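# Lift headset by headband, right hand holding cable

## Task

With left_arm, hold the headset (the body, not its cable) motionless by the headband, pinched between the left fingers with the left gripper commanded fully closed (-1). The headset's lowest point must sit roughly a hand's length or more above the table top, and no part of it may stick out past the table edge. The left fingers may touch only the headband. Apart from the cable, nothing may touch the headset except that the right arm is allowed to. The right gripper must clamp the cable firmly between its finger pads (not at the fingertips or pad edges), at a point lower than where the cable exits the ear cup. The cable from the ear cup to that grip must be well above the table and touch nothing but itself, the headset and the arms. If the right arm were removed, the headset must not drop more than a little. The cable's loose end must not be left dangling below the table top, and if at any moment it goes well below the table top or well beyond the edge, held or not, the task is failed. Once every condition holds, declare completion (finished_scene); the state must still be true at the end. Anything other than this requested hold that stays in place only because the robot is holding it does not count as accomplished.

## Robot and tools

ROBOT. Two 6-joint arms, left_arm and right_arm, each with a parallel two-finger gripper. Joint order (as in the Joint positions line): waist, shoulder, elbow, wrist pitch, wrist yaw, wrist roll, then the gripper opening in metres. Ranges in rad: waist -2.618 to 3.054, shoulder 0.000 to 3.142, elbow 0.000 to 3.142, wrist pitch -1.571 to 1.571, wrist yaw -1.571 to 1.571, wrist roll -2.094 to 2.094. Bases: left_arm at (+0.030, +0.349, 0), right_arm at (-0.018, -0.300, 0).

FRAMES. The scene frame has its origin on the table top midway between the arms; +z is up, +x reaches out over the table, left_arm sits on +y. The names left/right do not refer to image sides. Each gripper has its own axes: fingers point along +z, and they open and close along y. end_effector_position is the point between the pads, about 1 cm back from the tips. Reported hand positions can be a bit wrong, more at long reach.

ROW FORMAT (shared by execute_actions and move). One row holds 14 numbers, each in [-1, 1], always for both arms even if one is idle: left_arm dx, dy, dz, rx, ry, rz, opening, then right_arm in the same seven. dx..rz are an offset (not a pose) in that gripper's own axes, measured from the gripper pose at the start of the action (for the first action in a call, from the pose last reported in this scene). Scale: 1.0 = 0.6 m for dx, dy, dz, and 180 degrees for the rotation; rx, ry, rz form a single rotation vector. Opening is absolute: +1 fully open (0.093 m), -1 closed. An optional 12 more numbers from 0 to 1 set per-joint stiffness scales, left_arm's 6 then right_arm's 6, in joint order; they persist until changed.

execute_actions(actions): a list of actions; each action is a list of up to 15 rows, one per 1/30 s step, and a short table repeats its final row to fill 15 steps. Every row is relative to that action's start pose, not to the previous row. An empty list just returns state and images. Each step, the commanded pose is clipped to within 70 mm and 16 degrees of the measured pose, so big offsets need several actions; after an action the arm only continues up to its last clipped pose. Joint friction can leave a gripper up to about 31 mm off, and tiny commands may not move it.

move(target, speed, blocking): target is one 14-number row (offsets from the pose in the last result that showed one). Both grippers travel straight paths ending together, lasting 0.5 to 10 s; beyond 10 s they stop short. speed is m/s, 0.002 to 0.5, default 0.25; rotation rate limit is twice that in rad/s. Paths ignore obstacles and the other arm; grippers can lag, drift, and overshoot speed, especially near full reach. Faster contact or a target deeper past contact means harder pressing. Openings are sent at move start. blocking=false returns after 0.5 s; then use wait(0) to check, and stop or wait before issuing new rows or moves. The result adds a move: line (done, off_target, moving, held, fault) plus limits (paced = pose clipped; held = a check blocked steps, after which the arm may surge fast) and each gripper's distance to target.

wait(seconds): 0 to 10; arms keep their last command, a running move continues. stop(): brakes a running move (needs room; fingers keep moving). zoom_image(camera, region): camera is cam_high, cam_low, cam_left_wrist or cam_right_wrist; region [x0, y0, x1, y1] pixels, at most 504 by 504. read_manual(section): licence text only. finished_scene(scene): ends the scene, irreversible; call it only when the goal holds.

RESULTS. The state line gives each gripper's position (m) and quat_wxyz in the scene frame. Hand target lines show where the controller is now steering. pose unreachable means a clearance check altered that arm's command. grip_measured is the finger motor on the opening scale: pads meet near -0.94, each mm of object width adds about 0.0208, with a fixed per-gripper bias up to 0.02. It keeps heading to the commanded value after contact, so it barely shows a touch. Commanding further below the object's width reading squeezes harder, up to about 50 to 62 N per pad (less on parts under 5 mm). Keep sending the same closing value to keep a hold. FAULT or OVER-TEMPERATURE FAULT lines mean an arm stopped; MOTOR HOT warns from 75 °C, a 10 s stop at 90 °C, and at 100 °C the arm drops.

CAUTIONS. For an arm meant to stay still, send the offset back to its wanted pose in a reply's first call, zeros afterward, always with its intended opening. The robot keeps holding its last command while you think. Avoid arm-on-arm collisions or hard pressing, slams, drops, and knocking anything off the table. Brief external tugs on held parts may occur. Keep the cable's loose end above table level and over the table throughout.

Each tool is called after "Call:" as name(argument=value, ...) on one line, values as JSON.

## Session

Call:
execute_actions(actions=[])

Scene clock: 0.00 s.
left_arm: end_effector_position=(+0.1483, +0.6214, +0.1952) grip_measured=+1.000 end_effector_quat_wxyz=(+0.046, +0.884, +0.006, +0.466) | right_arm: end_effector_position=(+0.0146, -0.4387, +0.1289) grip_measured=+0.991 end_effector_quat_wxyz=(-0.119, +0.575, +0.809, +0.021)
Joint positions: left_arm=[ 1.711  1.69   1.395 -1.509  0.955 -1.393  0.093] | right_arm=[-1.342  1.272  1.027 -1.547  0.1    0.023  0.093]
Joint velocities: left_arm=[-0.012 -0.002  0.017  0.037 -0.007 -0.022  0.   ] | right_arm=[-0.017 -0.002 -0.012 -0.007 -0.007 -0.066 -0.001]
Motor temperatures (°C, as the motors report them): left_arm=[22 23 24 24 24 23] | right_arm=[23 24 20 22 24 24]
Hand target (left_arm): +0.148, +0.621, +0.195; +0.046, +0.884, +0.006, +0.466
Hand target (right_arm): +0.015, -0.439, +0.129; -0.119, +0.575, +0.809, +0.021
Joint stiffness scale: left_arm=[1. 1. 1. 1. 1. 1.] | right_arm=[1. 1. 1. 1. 1. 1.]

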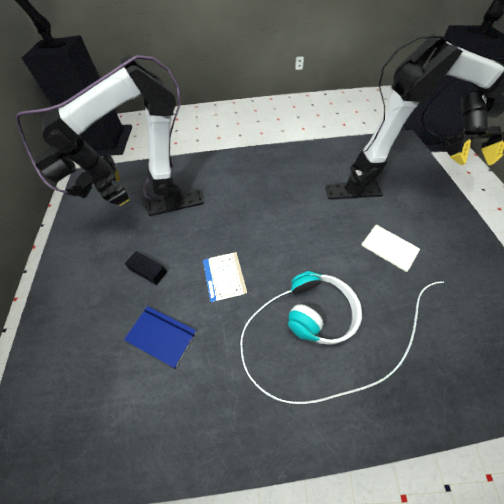

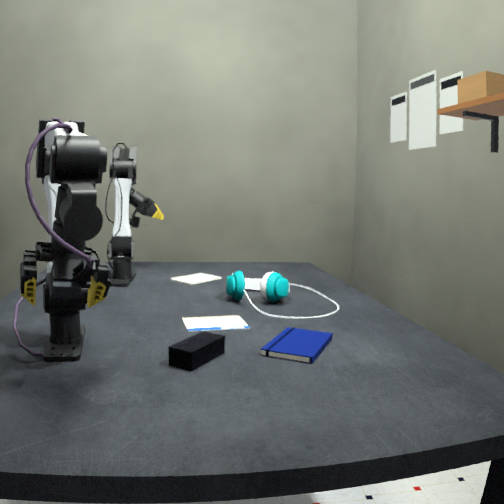

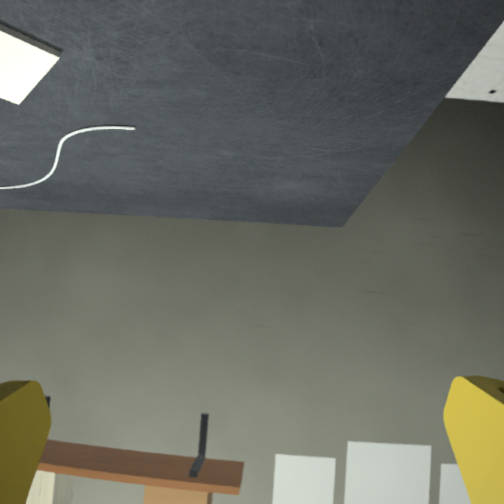

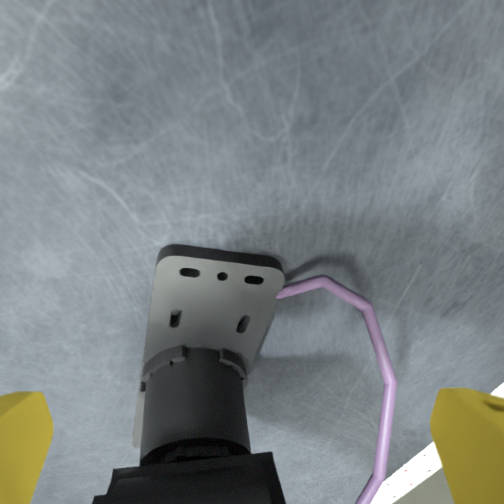

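Call:
zoom_image(camera="cam_high", region=[220, 240, 460, 420])

Call:
zoom_image(camera="cam_low", region=[200, 250, 360, 330])

Region (220, 240, 460, 420) of cam_high's 504x504 image, scaled by 2.100, with more detail than that image has; it fills the top 378 rows of this view, and the rest is white.

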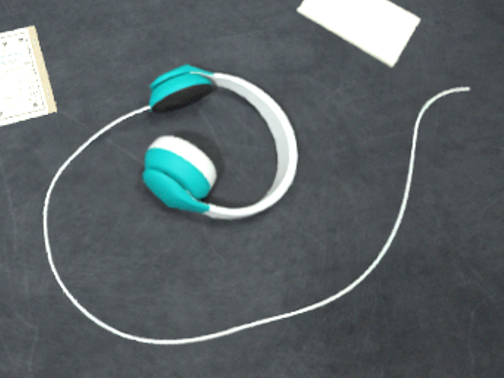

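Region (200, 250, 360, 330) of cam_low's 504x504 image, scaled by 3.150, with more detail than that image has.

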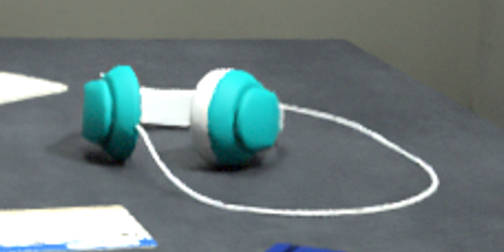

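Call:
move(target=[0.16,0.325,0.271,-0.166,0.017,0.508,1,0.034,0.408,-0.123,-0.15,-0.137,-0.313,1], speed=0.4)

Scene clock: 122.70 s.
left_arm: end_effector_position=(+0.3247, +0.4201, +0.1904) grip_measured=+1.000 end_effector_quat_wxyz=(+0.077, -0.582, +0.724, -0.363) | right_arm: end_effector_position=(+0.2386, -0.3454, +0.1738) grip_measured=+0.991 end_effector_quat_wxyz=(+0.188, +0.143, +0.962, +0.139)
Joint positions: left_arm=[ 0.684  1.422  1.22  -1.119  0.726 -0.835  0.093] | right_arm=[-0.526  1.234  1.12  -1.147 -0.363 -0.055  0.093]
Joint velocities: left_arm=[-0.012  0.002 -0.012  0.007  0.007  0.022  0.   ] | right_arm=[-0.007 -0.002 -0.022  0.051 -0.007  0.037  0.   ]
Motor temperatures (°C, as the motors report them): left_arm=[22 28 29 24 25 23] | right_arm=[23 25 27 22 24 24]
Hand target (left_arm): +0.329, +0.422, +0.195; +0.090, -0.574, +0.731, -0.358
Hand target (right_arm): +0.248, -0.345, +0.177; +0.197, +0.132, +0.961, +0.141
Off the commanded pose (left_arm): 0.011 m, 2 deg.
Off the commanded pose (right_arm): 0.013 m, 2 deg.
Joint stiffness scale: left_arm=[1. 1. 1. 1. 1. 1.] | right_arm=[1. 1. 1. 1. 1. 1.]
move: off_target (left_arm, right_arm)
camera_calibration (this result's frames):
cam_left_wrist: T_world_to_cam=[[0.784864, -0.0782759, 0.614704, -0.336122], [-0.518239, -0.626769, 0.581884, 0.35661], [0.33973, -0.775263, -0.532494, 0.397695], [0, 0, 0, 1]] pos_world=[0.313511, 0.50552, 0.210881]
cam_right_wrist: T_world_to_cam=[[-0.237851, -0.925344, -0.295239, -0.214978], [-0.971245, 0.223315, 0.0825378, 0.336218], [-0.0104445, 0.306381, -0.951852, 0.35413], [0, 0, 0, 1]] pos_world=[0.279116, -0.38251, 0.245859]

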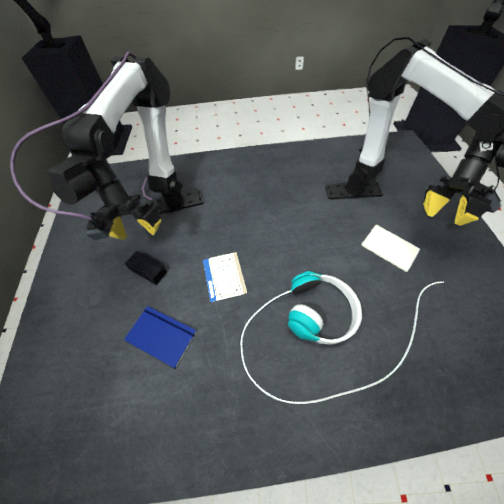

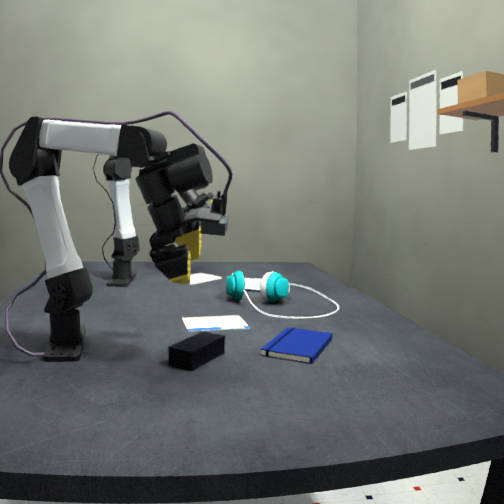

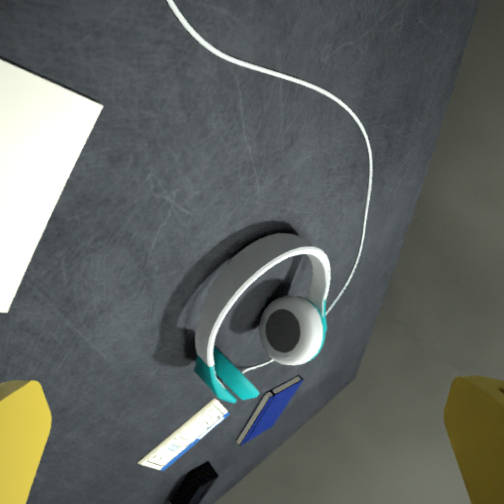

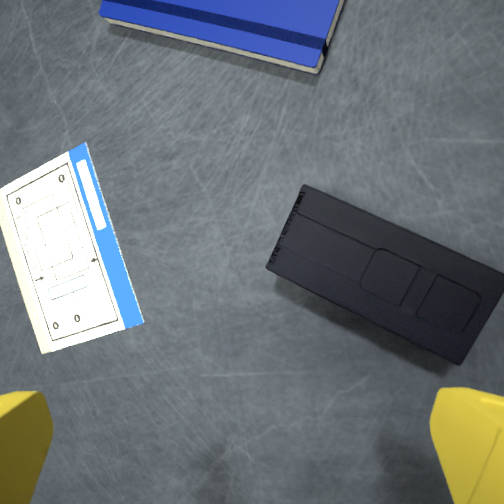

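Call:
move(target=[0.2257,-0.1468,0.4067,-0.166,0.005,0.516,1,0.079,0.339,0.176,-0.25,-0.096,-0.427,1], speed=0.4)

Scene clock: 184.03 s.
left_arm: end_effector_position=(+0.4818, +0.1925, +0.1076) grip_measured=+1.000 end_effector_quat_wxyz=(+0.166, +0.119, +0.979, -0.019) | right_arm: end_effector_position=(+0.2767, -0.1256, +0.1226) grip_measured=+0.991 end_effector_quat_wxyz=(+0.383, -0.520, +0.699, +0.308)
Joint positions: left_arm=[-0.276  2.072  1.798 -0.963 -0.037 -0.097  0.093] | right_arm=[ 0.015  1.462  0.799 -0.348 -0.914 -0.864  0.093]
Joint velocities: left_arm=[-0.012 -0.017 -0.002 -0.066 -0.022  0.022  0.   ] | right_arm=[ 0.002  0.002 -0.002  0.066 -0.051  0.022 -0.   ]
Motor temperatures (°C, as the motors report them): left_arm=[22 27 34 26 24 23] | right_arm=[23 25 33 24 24 24]
Hand target (left_arm): +0.484, +0.192, +0.109; +0.167, +0.123, +0.978, -0.013
Hand target (right_arm): +0.283, -0.121, +0.126; +0.390, -0.528, +0.689, +0.307
Off the commanded pose (left_arm): 0.006 m, 1 deg.
Off the commanded pose (right_arm): 0.012 m, 2 deg.
Joint stiffness scale: left_arm=[1. 1. 1. 1. 1. 1.] | right_arm=[1. 1. 1. 1. 1. 1.]
move: off_target (right_arm)
camera_calibration (this result's frames):
cam_left_wrist: T_world_to_cam=[[-0.252666, -0.96743, -0.0154741, 0.312494], [-0.962837, 0.249825, 0.102627, 0.440521], [-0.0954186, 0.0408294, -0.9946, 0.226074], [0, 0, 0, 1]] pos_world=[0.524679, 0.183033, 0.184479]
cam_right_wrist: T_world_to_cam=[[0.954727, -0.296811, -0.0200104, -0.302454], [-0.256339, -0.78668, -0.561627, 0.082657], [0.150955, 0.54133, -0.827148, 0.207973], [0, 0, 0, 1]] pos_world=[0.278555, -0.137329, 0.212395]

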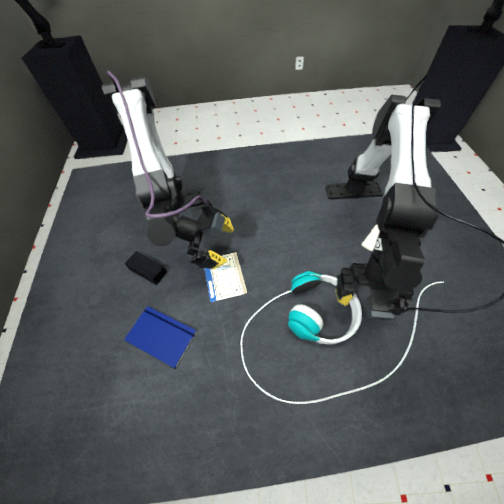

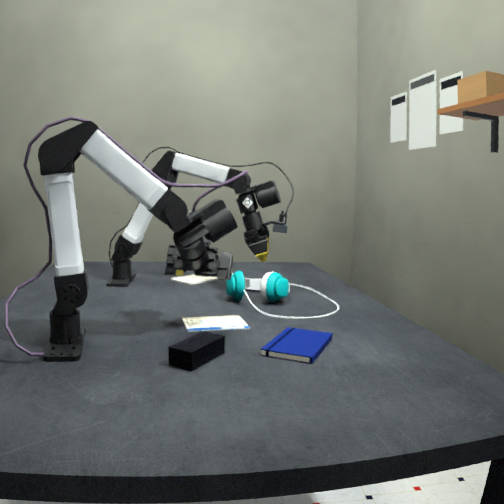

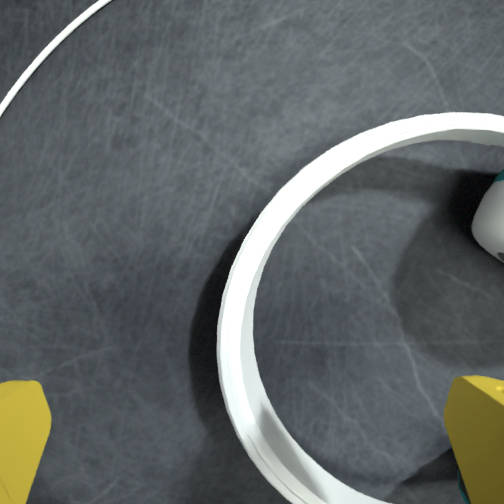

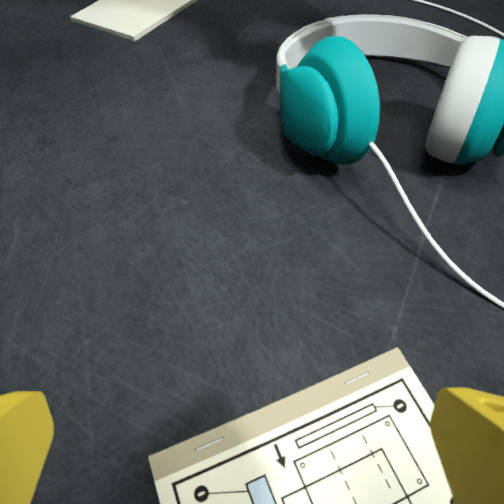

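Call:
move(target=[0.057,0.016,0.13,0.055,0,0,0.1,0,0,0,0,0,0,1], speed=0.1)

Scene clock: 198.60 s.
left_arm: end_effector_position=(+0.4792, +0.2006, +0.0287) grip_measured=+0.102 end_effector_quat_wxyz=(+0.161, +0.133, +0.973, -0.100) | right_arm: end_effector_position=(+0.2768, -0.1255, +0.1227) grip_measured=+0.991 end_effector_quat_wxyz=(+0.384, -0.521, +0.698, +0.308)
Joint positions: left_arm=[-0.193  2.101  1.511 -0.631  0.156 -0.019  0.05 ] | right_arm=[ 0.015  1.462  0.799 -0.347 -0.915 -0.866  0.093]
Joint velocities: left_arm=[-0.022  0.002  0.017 -0.022  0.037 -0.007  0.   ] | right_arm=[-0.012  0.002 -0.022 -0.037  0.022 -0.037 -0.   ]
Motor temperatures (°C, as the motors report them): left_arm=[22 30 35 26 24 23] | right_arm=[23 26 34 25 25 24]
Hand target (left_arm): +0.477, +0.203, +0.023; +0.156, +0.133, +0.973, -0.104
Hand target (right_arm): +0.277, -0.126, +0.123; +0.383, -0.520, +0.699, +0.308
Off the commanded pose (left_arm): 0.007 m, 1 deg.
Off the commanded pose (right_arm): 0.000 m, 0 deg.
Joint stiffness scale: left_arm=[1. 1. 1. 1. 1. 1.] | right_arm=[1. 1. 1. 1. 1. 1.]
move: done
camera_calibration (this result's frames):
cam_left_wrist: T_world_to_cam=[[-0.304213, -0.942274, 0.139905, 0.333677], [-0.944353, 0.317596, 0.0856148, 0.422161], [-0.125106, -0.106075, -0.986457, 0.190512], [0, 0, 0, 1]] pos_world=[0.524012, 0.200547, 0.105105]
cam_right_wrist: T_world_to_cam=[[0.955181, -0.295476, -0.0179598, -0.302682], [-0.253979, -0.786849, -0.562462, 0.082254], [0.152062, 0.541815, -0.826628, 0.207741], [0, 0, 0, 1]] pos_world=[0.278418, -0.137271, 0.212553]

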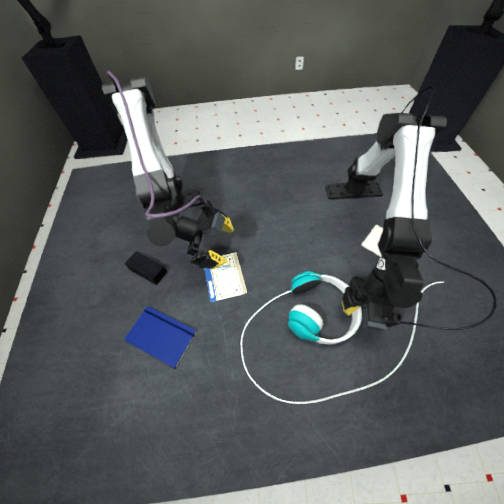

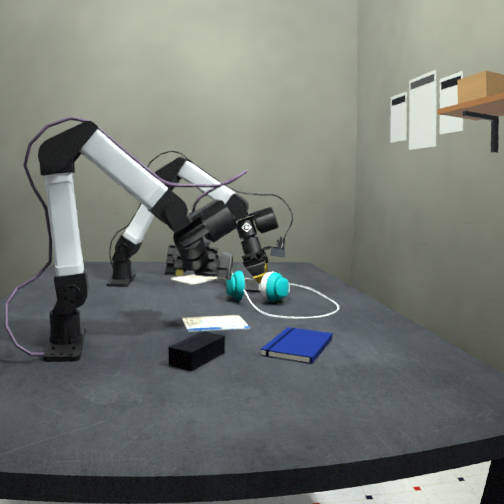

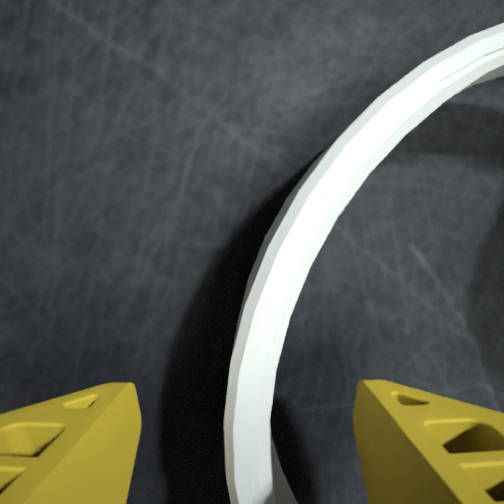

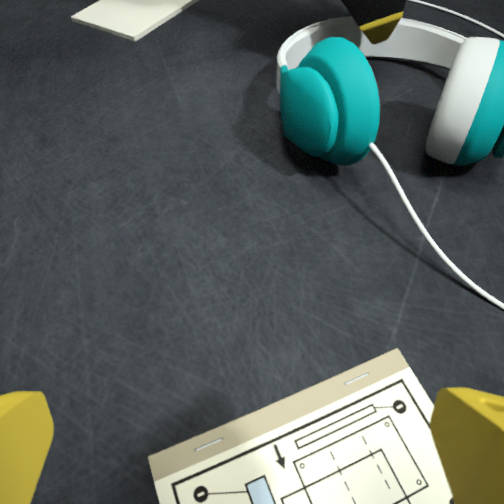

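Call:
zoom_image(camera="cam_right_wrist", region=[264, 0, 504, 180])

Region (264, 0, 504, 180) of cam_right_wrist's 504x504 image, scaled by 2.100, with more detail than that image has; it fills the top 378 rows of this view, and the rest is white.

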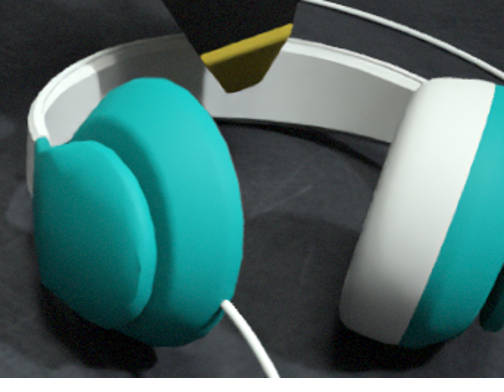

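Call:
move(target=[0.012,0,0.033,0,0,0,0.1,0,0,0,0,0,0,1], speed=0.04)

Call:
zoom_image(camera="cam_right_wrist", region=[264, 0, 504, 180])

Scene clock: 217.33 s.
left_arm: end_effector_position=(+0.4822, +0.1996, +0.0160) grip_measured=+0.102 end_effector_quat_wxyz=(+0.166, +0.133, +0.972, -0.102) | right_arm: end_effector_position=(+0.2768, -0.1255, +0.1227) grip_measured=+0.991 end_effector_quat_wxyz=(+0.384, -0.521, +0.698, +0.308)
Joint positions: left_arm=[-0.193  2.122  1.484 -0.572  0.157 -0.021  0.05 ] | right_arm=[ 0.015  1.462  0.799 -0.347 -0.915 -0.866  0.093]
Joint velocities: left_arm=[-0.002  0.007 -0.012  0.007 -0.022 -0.051 -0.   ] | right_arm=[-0.007 -0.012 -0.002 -0.066  0.051 -0.007 -0.001]
Motor temperatures (°C, as the motors report them): left_arm=[22 33 33 26 24 23] | right_arm=[23 27 33 26 25 24]
Hand target (left_arm): +0.478, +0.197, +0.008; +0.161, +0.133, +0.973, -0.100
Hand target (right_arm): +0.277, -0.125, +0.123; +0.384, -0.521, +0.698, +0.308
Off the commanded pose (left_arm): 0.009 m, 1 deg.
Off the commanded pose (right_arm): 0.000 m, 0 deg.
Joint stiffness scale: left_arm=[1. 1. 1. 1. 1. 1.] | right_arm=[1. 1. 1. 1. 1. 1.]
move: done
camera_calibration (this result's frames):
cam_left_wrist: T_world_to_cam=[[-0.304821, -0.94193, 0.140899, 0.335633], [-0.945562, 0.317008, 0.0736087, 0.427221], [-0.114, -0.110792, -0.987284, 0.173778], [0, 0, 0, 1]] pos_world=[0.526083, 0.199964, 0.0928304]
cam_right_wrist: T_world_to_cam=[[0.955181, -0.295476, -0.0179598, -0.302682], [-0.253979, -0.786849, -0.562462, 0.082254], [0.152062, 0.541815, -0.826628, 0.207741], [0, 0, 0, 1]] pos_world=[0.278418, -0.137271, 0.212553]

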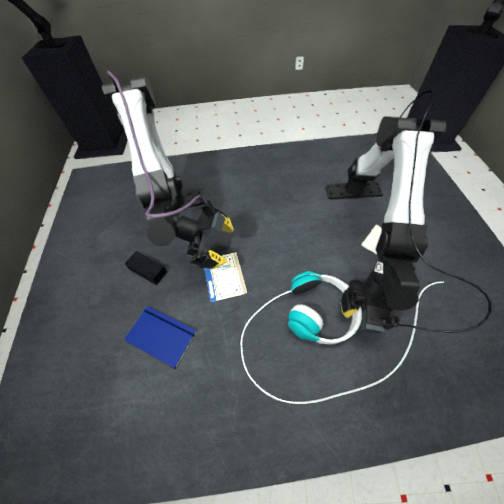

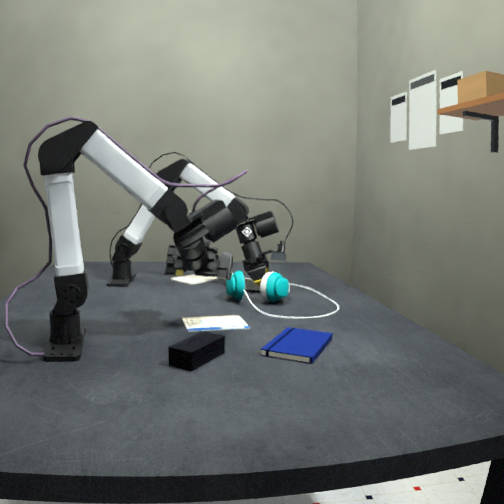

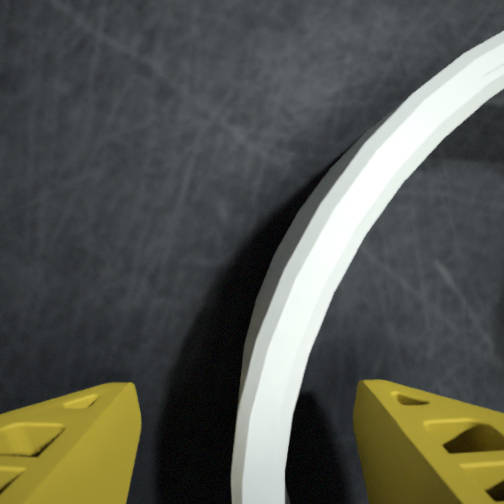

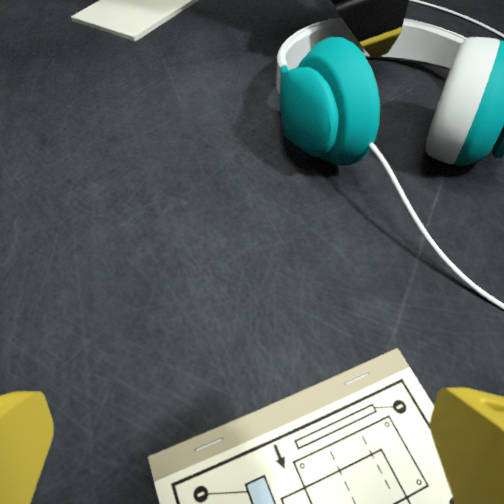

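Region (264, 0, 504, 180) of cam_right_wrist's 504x504 image, scaled by 2.100, with more detail than that image has; it fills the top 378 rows of this view, and the rest is white.

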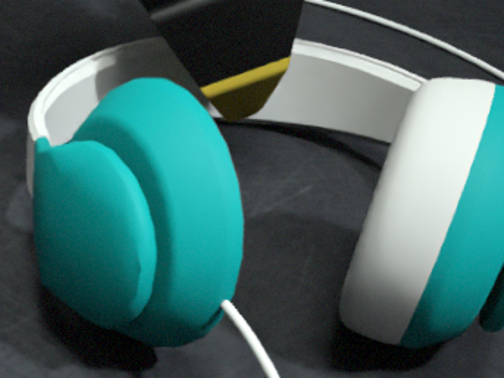

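Call:
move(target=[0.012,0,0.025,0,0,0,-0.3,0,0,0,0,0,0,1], speed=0.03)

Call:
zoom_image(camera="cam_right_wrist", region=[264, 0, 504, 180])

Scene clock: 223.70 s.
left_arm: end_effector_position=(+0.4847, +0.1989, +0.0098) grip_measured=-0.298 end_effector_quat_wxyz=(+0.175, +0.133, +0.970, -0.103) | right_arm: end_effector_position=(+0.2768, -0.1255, +0.1227) grip_measured=+0.991 end_effector_quat_wxyz=(+0.384, -0.521, +0.698, +0.308)
Joint positions: left_arm=[-0.193  2.13   1.463 -0.527  0.157 -0.021  0.031] | right_arm=[ 0.015  1.462  0.799 -0.347 -0.915 -0.866  0.093]
Joint velocities: left_arm=[ 0.017  0.002  0.007 -0.066  0.007  0.051 -0.001] | right_arm=[ 0.007 -0.002 -0.012  0.022 -0.007 -0.037 -0.   ]
Motor temperatures (°C, as the motors report them): left_arm=[22 33 33 27 24 23] | right_arm=[23 27 33 26 25 24]
Hand target (left_arm): +0.480, +0.198, -0.000; +0.166, +0.133, +0.972, -0.102
Hand target (right_arm): +0.277, -0.125, +0.123; +0.384, -0.521, +0.698, +0.308
Off the commanded pose (left_arm): 0.011 m, 1 deg.
Off the commanded pose (right_arm): 0.000 m, 0 deg.
Joint stiffness scale: left_arm=[1. 1. 1. 1. 1. 1.] | right_arm=[1. 1. 1. 1. 1. 1.]
move: off_target (left_arm)
camera_calibration (this result's frames):
cam_left_wrist: T_world_to_cam=[[-0.306755, -0.941407, 0.140193, 0.337477], [-0.946725, 0.316968, 0.0569413, 0.430987], [-0.0980417, -0.115257, -0.988485, 0.161015], [0, 0, 0, 1]] pos_world=[0.527335, 0.199652, 0.0873081]
cam_right_wrist: T_world_to_cam=[[0.955181, -0.295476, -0.0179598, -0.302682], [-0.253979, -0.786849, -0.562462, 0.082254], [0.152062, 0.541815, -0.826628, 0.207741], [0, 0, 0, 1]] pos_world=[0.278418, -0.137271, 0.212553]

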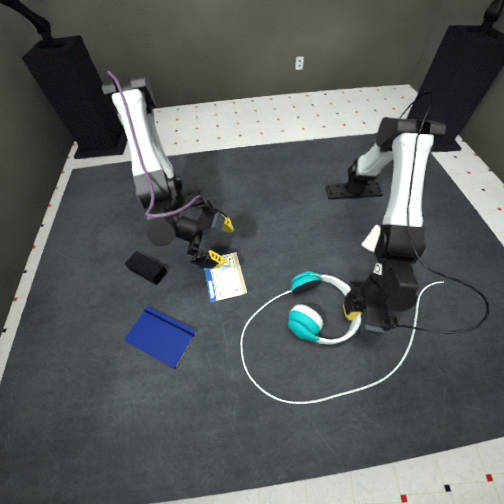

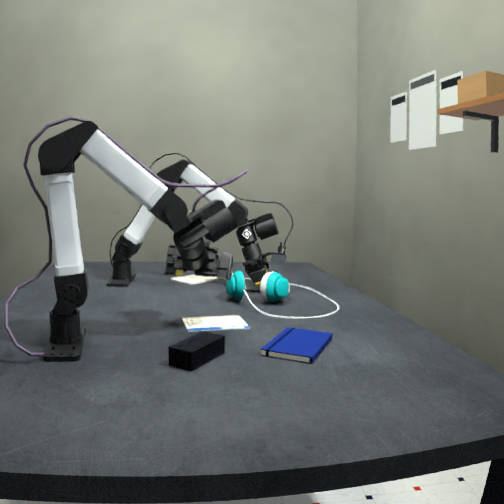

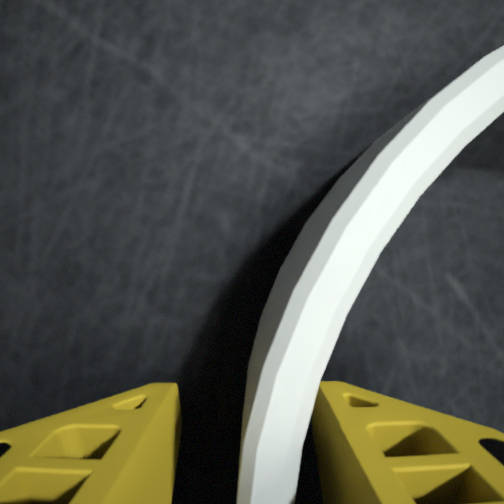

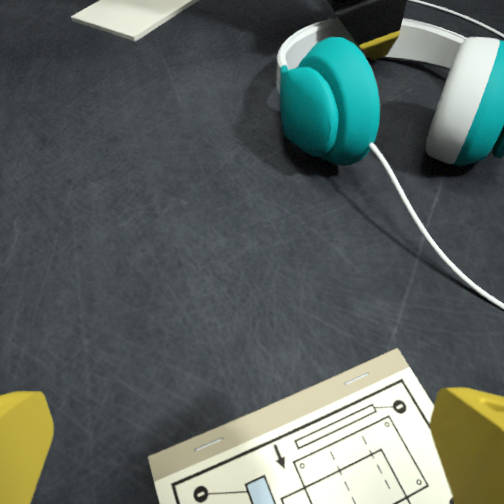

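Region (264, 0, 504, 180) of cam_right_wrist's 504x504 image, scaled by 2.100, with more detail than that image has; it fills the top 378 rows of this view, and the rest is white.

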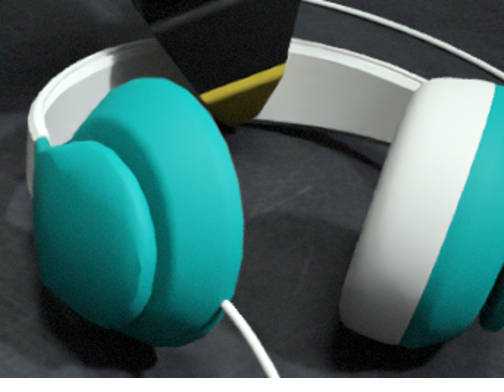

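Call:
move(target=[0,0,0,0,0,0,-1,0,0,0,0,0,0,1])

Scene clock: 227.77 s.
left_arm: end_effector_position=(+0.4845, +0.1985, +0.0098) grip_measured=-0.897 end_effector_quat_wxyz=(+0.174, +0.133, +0.970, -0.104) | right_arm: end_effector_position=(+0.2768, -0.1255, +0.1227) grip_measured=+0.991 end_effector_quat_wxyz=(+0.384, -0.521, +0.698, +0.308)
Joint positions: left_arm=[-0.194  2.13   1.463 -0.527  0.159 -0.022  0.002] | right_arm=[ 0.015  1.462  0.799 -0.347 -0.915 -0.866  0.093]
Joint velocities: left_arm=[-0.002  0.017 -0.002 -0.022 -0.022 -0.022  0.   ] | right_arm=[-0.002  0.002  0.002 -0.037 -0.022 -0.022 -0.001]
Motor temperatures (°C, as the motors report them): left_arm=[22 34 33 27 24 23] | right_arm=[23 28 33 26 25 24]
Hand target (left_arm): +0.485, +0.199, +0.010; +0.175, +0.133, +0.970, -0.103
Hand target (right_arm): +0.277, -0.125, +0.123; +0.384, -0.521, +0.698, +0.308
Off the commanded pose (left_arm): 0.001 m, 0 deg.
Off the commanded pose (right_arm): 0.000 m, 0 deg.
Joint stiffness scale: left_arm=[1. 1. 1. 1. 1. 1.] | right_arm=[1. 1. 1. 1. 1. 1.]
move: done
camera_calibration (this result's frames):
cam_left_wrist: T_world_to_cam=[[-0.306683, -0.941104, 0.142367, 0.336859], [-0.946672, 0.317119, 0.0569902, 0.430929], [-0.098781, -0.117297, -0.988172, 0.161751], [0, 0, 0, 1]] pos_world=[0.527235, 0.199336, 0.0873217]
cam_right_wrist: T_world_to_cam=[[0.955181, -0.295476, -0.0179598, -0.302682], [-0.253979, -0.786849, -0.562462, 0.082254], [0.152062, 0.541815, -0.826628, 0.207741], [0, 0, 0, 1]] pos_world=[0.278418, -0.137271, 0.212553]

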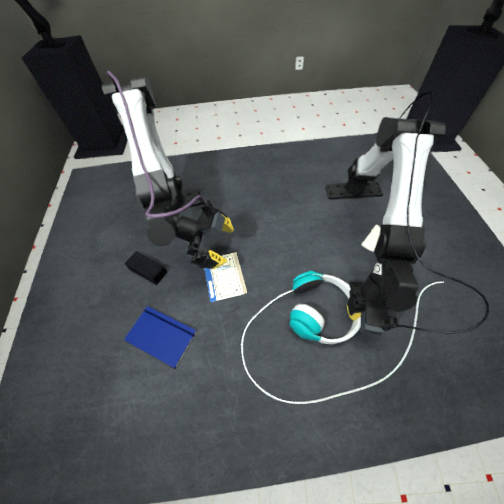

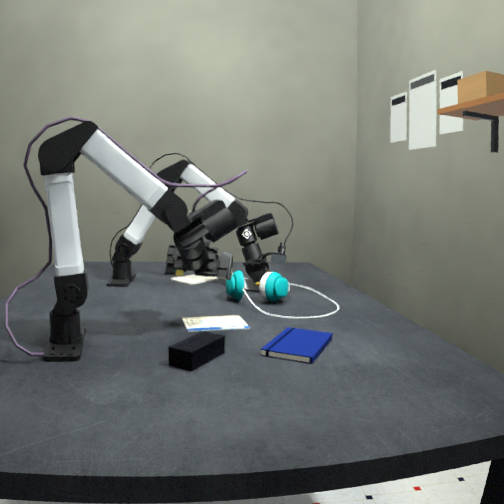

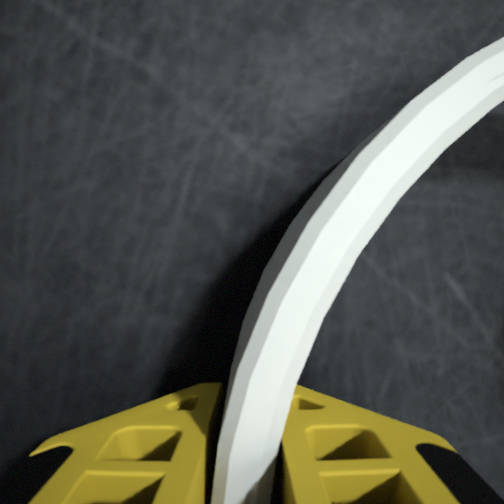

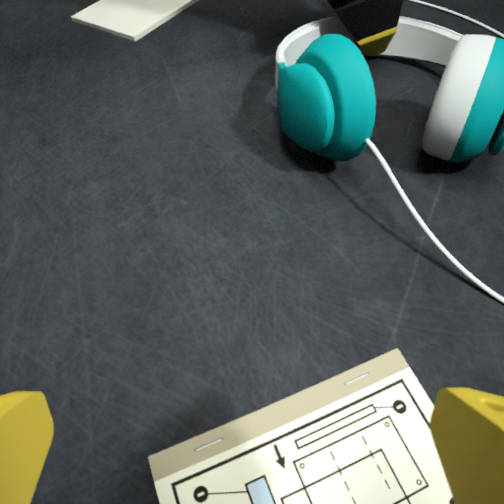

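Call:
move(target=[-0.031,-0.401,-0.755,-0.032,-0.507,0.651,-1,0,0,-0.05,0,0,0,1], speed=0.3)

Scene clock: 261.33 s.
left_arm: end_effector_position=(+0.2975, +0.0816, +0.4478) grip_measured=-0.897 end_effector_quat_wxyz=(+0.691, +0.714, +0.093, +0.056) | right_arm: end_effector_position=(+0.2669, -0.1483, +0.1273) grip_measured=+0.991 end_effector_quat_wxyz=(+0.375, -0.517, +0.703, +0.312)
Joint positions: left_arm=[-0.346  1.285  1.419 -0.197  0.944  1.575  0.002] | right_arm=[-0.07   1.437  0.822 -0.52  -0.954 -0.992  0.093]
Joint velocities: left_arm=[-0.012  0.002  0.012 -0.081 -0.022 -0.007  0.001] | right_arm=[-0.007 -0.007 -0.007 -0.007 -0.007 -0.022 -0.   ]
Motor temperatures (°C, as the motors report them): left_arm=[22 35 34 28 24 23] | right_arm=[23 29 33 26 25 24]
Hand target (left_arm): +0.291, +0.079, +0.466; +0.703, +0.704, +0.063, +0.071
Hand target (right_arm): +0.270, -0.150, +0.139; +0.385, -0.520, +0.698, +0.307
Off the commanded pose (left_arm): 0.023 m, 4 deg.
Off the commanded pose (right_arm): 0.012 m, 1 deg.
Joint stiffness scale: left_arm=[1. 1. 1. 1. 1. 1.] | right_arm=[1. 1. 1. 1. 1. 1.]
move: off_target (left_arm, right_arm)
camera_calibration (this result's frames):
cam_left_wrist: T_world_to_cam=[[-0.0362813, 0.0231648, -0.999073, 0.4592], [0.795838, 0.605327, -0.0148656, -0.243747], [0.604422, -0.79564, -0.0403975, -0.0158706], [0, 0, 0, 1]] pos_world=[0.220236, 0.124282, 0.454509]
cam_right_wrist: T_world_to_cam=[[0.954395, -0.295991, -0.0389712, -0.297106], [-0.267242, -0.788823, -0.55348, 0.0664606], [0.133084, 0.538653, -0.83195, 0.230628], [0, 0, 0, 1]] pos_world=[0.270624, -0.159743, 0.217077]

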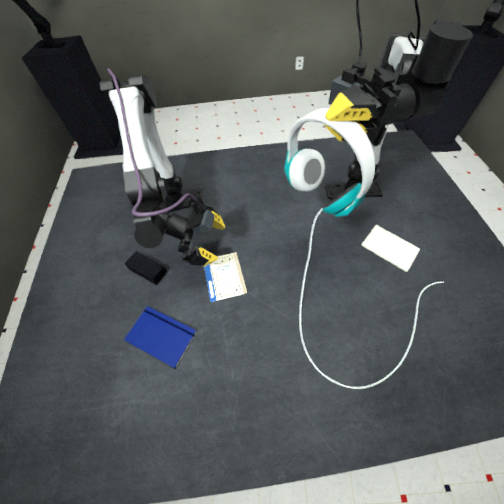

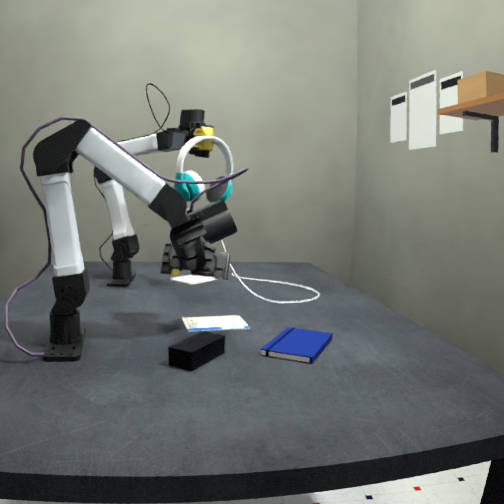

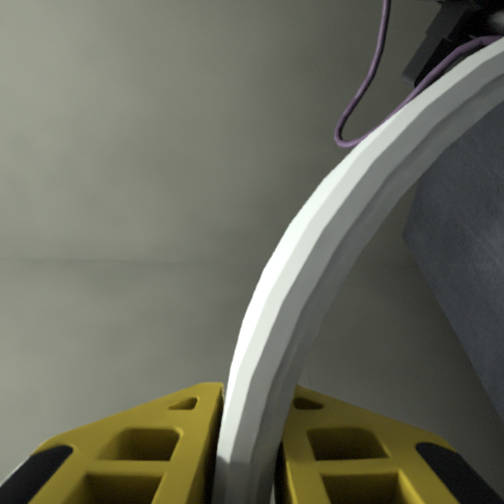

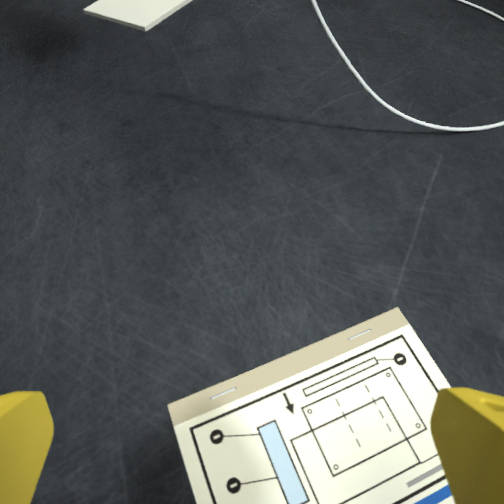

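Call:
zoom_image(camera="cam_low", region=[140, 100, 340, 320])

Call:
zoom_image(camera="cam_high", region=[240, 80, 440, 320])

Region (140, 100, 340, 320) of cam_low's 504x504 image, scaled by 2.291, with more detail than that image has; it fills the left 458 columns of this view, and the rest is white.

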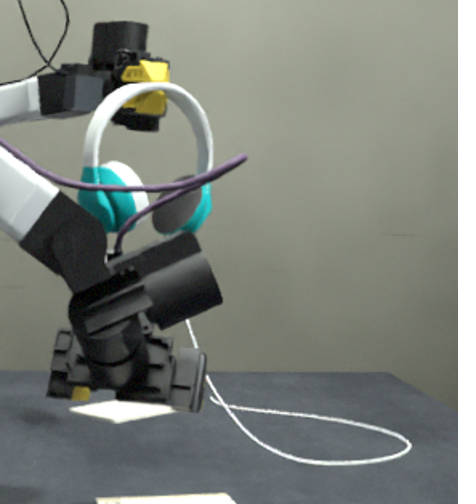

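Region (240, 80, 440, 320) of cam_high's 504x504 image, scaled by 2.100, with more detail than that image has.

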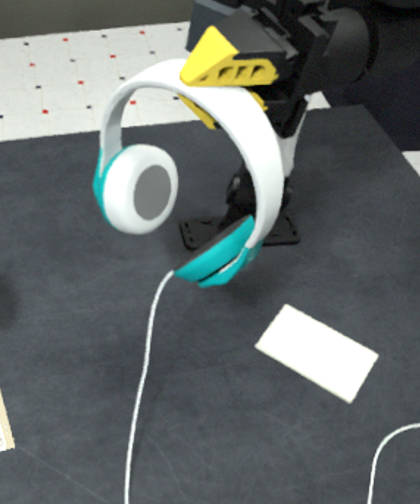

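Call:
move(target=[-0.01,0.03,0,0,0,0,-1,-0.213,-0.067,0.314,0,0,-0.083,1], speed=0.2)

Scene clock: 300.13 s.
left_arm: end_effector_position=(+0.2954, +0.0832, +0.4481) grip_measured=-0.897 end_effector_quat_wxyz=(+0.679, +0.724, +0.113, +0.040) | right_arm: end_effector_position=(+0.3614, +0.0569, +0.1349) grip_measured=+0.991 end_effector_quat_wxyz=(+0.411, -0.609, +0.625, +0.264)
Joint positions: left_arm=[-0.346  1.293  1.472 -0.305  0.938  1.576  0.002] | right_arm=[ 0.439  1.946  1.352 -0.121 -0.647 -0.684  0.093]
Joint velocities: left_arm=[ 0.007 -0.002  0.002  0.022 -0.051  0.051  0.001] | right_arm=[-0.032 -0.002 -0.002  0.022 -0.007  0.051  0.   ]
Motor temperatures (°C, as the motors report them): left_arm=[22 30 38 32 24 23] | right_arm=[23 31 36 26 25 24]
Hand target (left_arm): +0.292, +0.081, +0.466; +0.691, +0.714, +0.093, +0.056
Hand target (right_arm): +0.366, +0.060, +0.131; -0.408, +0.607, -0.630, -0.261
Off the commanded pose (left_arm): 0.018 m, 4 deg.
Off the commanded pose (right_arm): 0.007 m, 1 deg.
Joint stiffness scale: left_arm=[1. 1. 1. 1. 1. 1.] | right_arm=[1. 1. 1. 1. 1. 1.]
move: off_target (left_arm)
camera_calibration (this result's frames):
cam_left_wrist: T_world_to_cam=[[-0.0918555, 0.0488062, -0.994576, 0.471637], [0.790586, 0.610837, -0.0430405, -0.2293], [0.605423, -0.790251, -0.0946942, 0.0102868], [0, 0, 0, 1]] pos_world=[0.218376, 0.125175, 0.460184]
cam_right_wrist: T_world_to_cam=[[0.972447, -0.144435, 0.182989, -0.371397], [-0.0222623, -0.838894, -0.543839, 0.170792], [0.232057, 0.524781, -0.818996, 0.0771489], [0, 0, 0, 1]] pos_world=[0.347063, 0.0491478, 0.22403]

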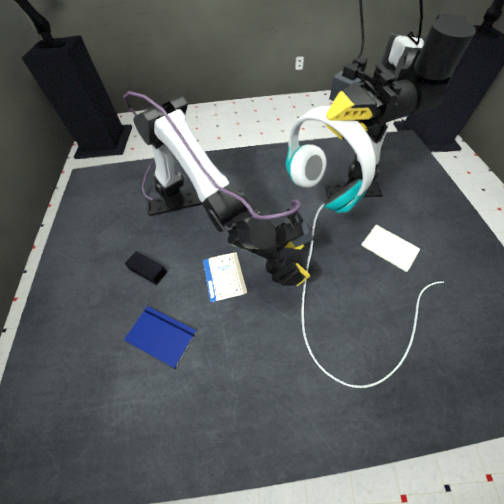

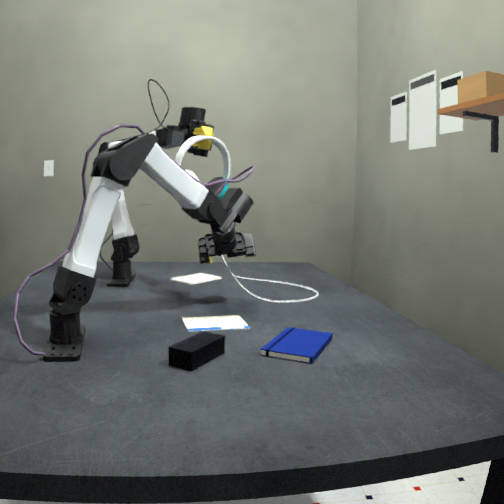

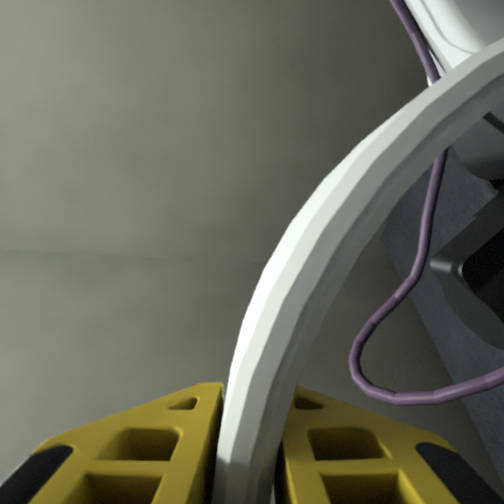

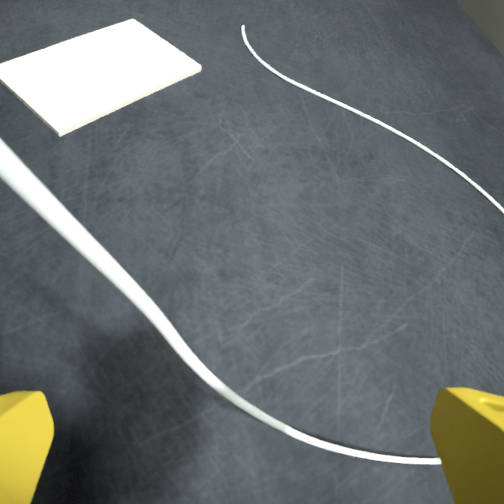

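Call:
zoom_image(camera="cam_high", region=[220, 140, 400, 320])

Call:
zoom_image(camera="cam_low", region=[160, 160, 320, 320])

Region (220, 140, 400, 320) of cam_high's 504x504 image, scaled by 2.800, with more detail than that image has.

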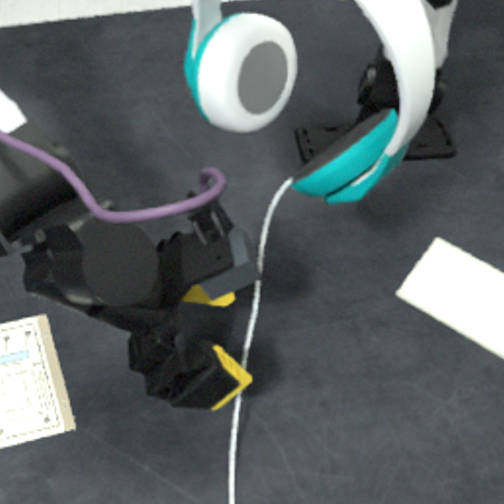

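Region (160, 160, 320, 320) of cam_low's 504x504 image, scaled by 3.150, with more detail than that image has.

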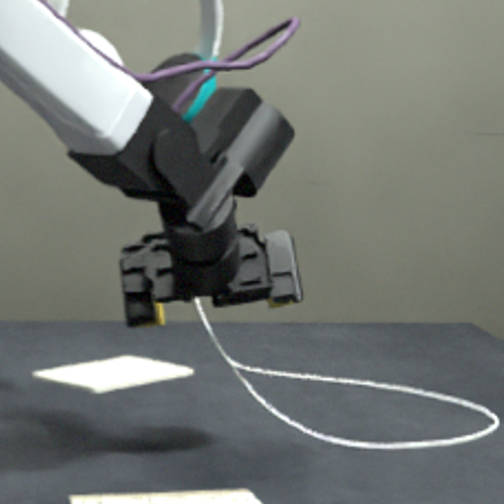

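Call:
move(target=[0,0.01,0,0,0,0,-1,-0.01,0.03,0.07,0,-0.055,0,1], speed=0.08)

Call:
zoom_image(camera="cam_high", region=[220, 140, 400, 320])

Scene clock: 340.30 s.
left_arm: end_effector_position=(+0.2940, +0.0838, +0.4387) grip_measured=-0.897 end_effector_quat_wxyz=(+0.668, +0.732, +0.130, +0.023) | right_arm: end_effector_position=(+0.3600, +0.0961, +0.1334) grip_measured=+0.991 end_effector_quat_wxyz=(+0.480, -0.585, +0.578, +0.305)
Joint positions: left_arm=[-0.346  1.293  1.472 -0.36   0.938  1.576  0.002] | right_arm=[ 0.493  2.024  1.269  0.28  -0.687 -0.541  0.093]
Joint velocities: left_arm=[ 0.012 -0.007 -0.007 -0.051  0.081  0.051  0.   ] | right_arm=[-0.007  0.017  0.002  0.037 -0.007 -0.007 -0.001]
Motor temperatures (°C, as the motors report them): left_arm=[22 29 40 35 24 23] | right_arm=[23 36 38 29 25 24]
Hand target (left_arm): +0.295, +0.083, +0.454; +0.679, +0.724, +0.113, +0.040
Hand target (right_arm): +0.352, +0.097, +0.114; -0.462, +0.586, -0.587, -0.315
Off the commanded pose (left_arm): 0.016 m, 3 deg.
Off the commanded pose (right_arm): 0.020 m, 3 deg.
Joint stiffness scale: left_arm=[1. 1. 1. 1. 1. 1.] | right_arm=[1. 1. 1. 1. 1. 1.]
move: off_target (left_arm, right_arm)
camera_calibration (this result's frames):
cam_left_wrist: T_world_to_cam=[[-0.141675, 0.0707805, -0.98738, 0.471764], [0.787765, 0.612081, -0.0691561, -0.216826], [0.599461, -0.787621, -0.142475, 0.033165], [0, 0, 0, 1]] pos_world=[0.217764, 0.125445, 0.455541]
cam_right_wrist: T_world_to_cam=[[0.963568, -0.15782, 0.21594, -0.363962], [0.0343872, -0.727561, -0.68518, 0.190578], [0.265245, 0.667643, -0.695628, 0.0135624], [0, 0, 0, 1]] pos_world=[0.340551, 0.0721619, 0.218608]

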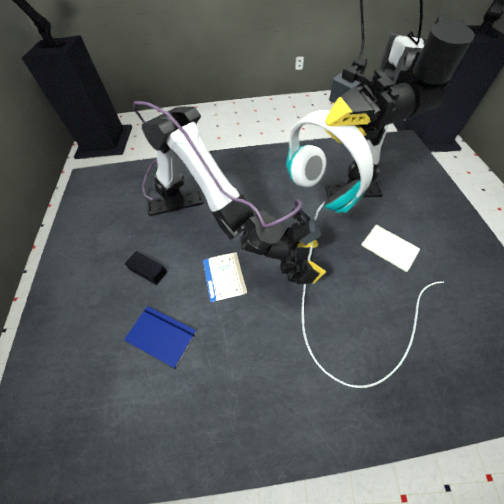

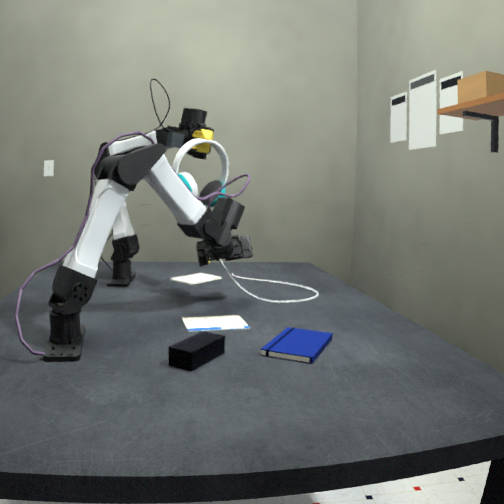

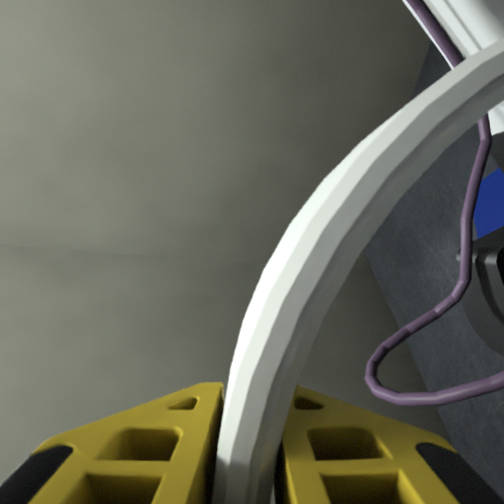

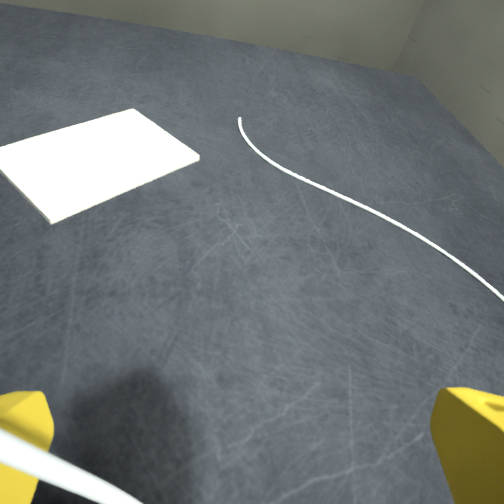

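Region (220, 140, 400, 320) of cam_high's 504x504 image, scaled by 2.800, with more detail than that image has.

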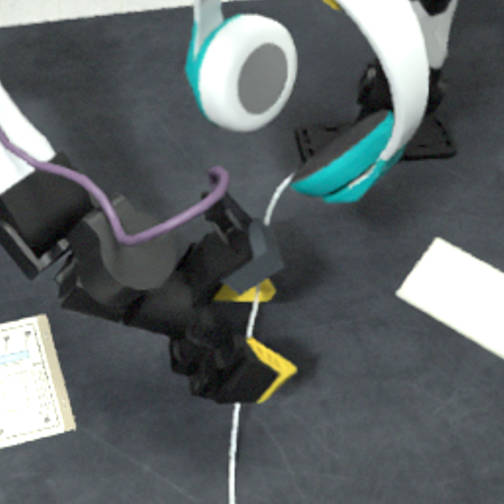

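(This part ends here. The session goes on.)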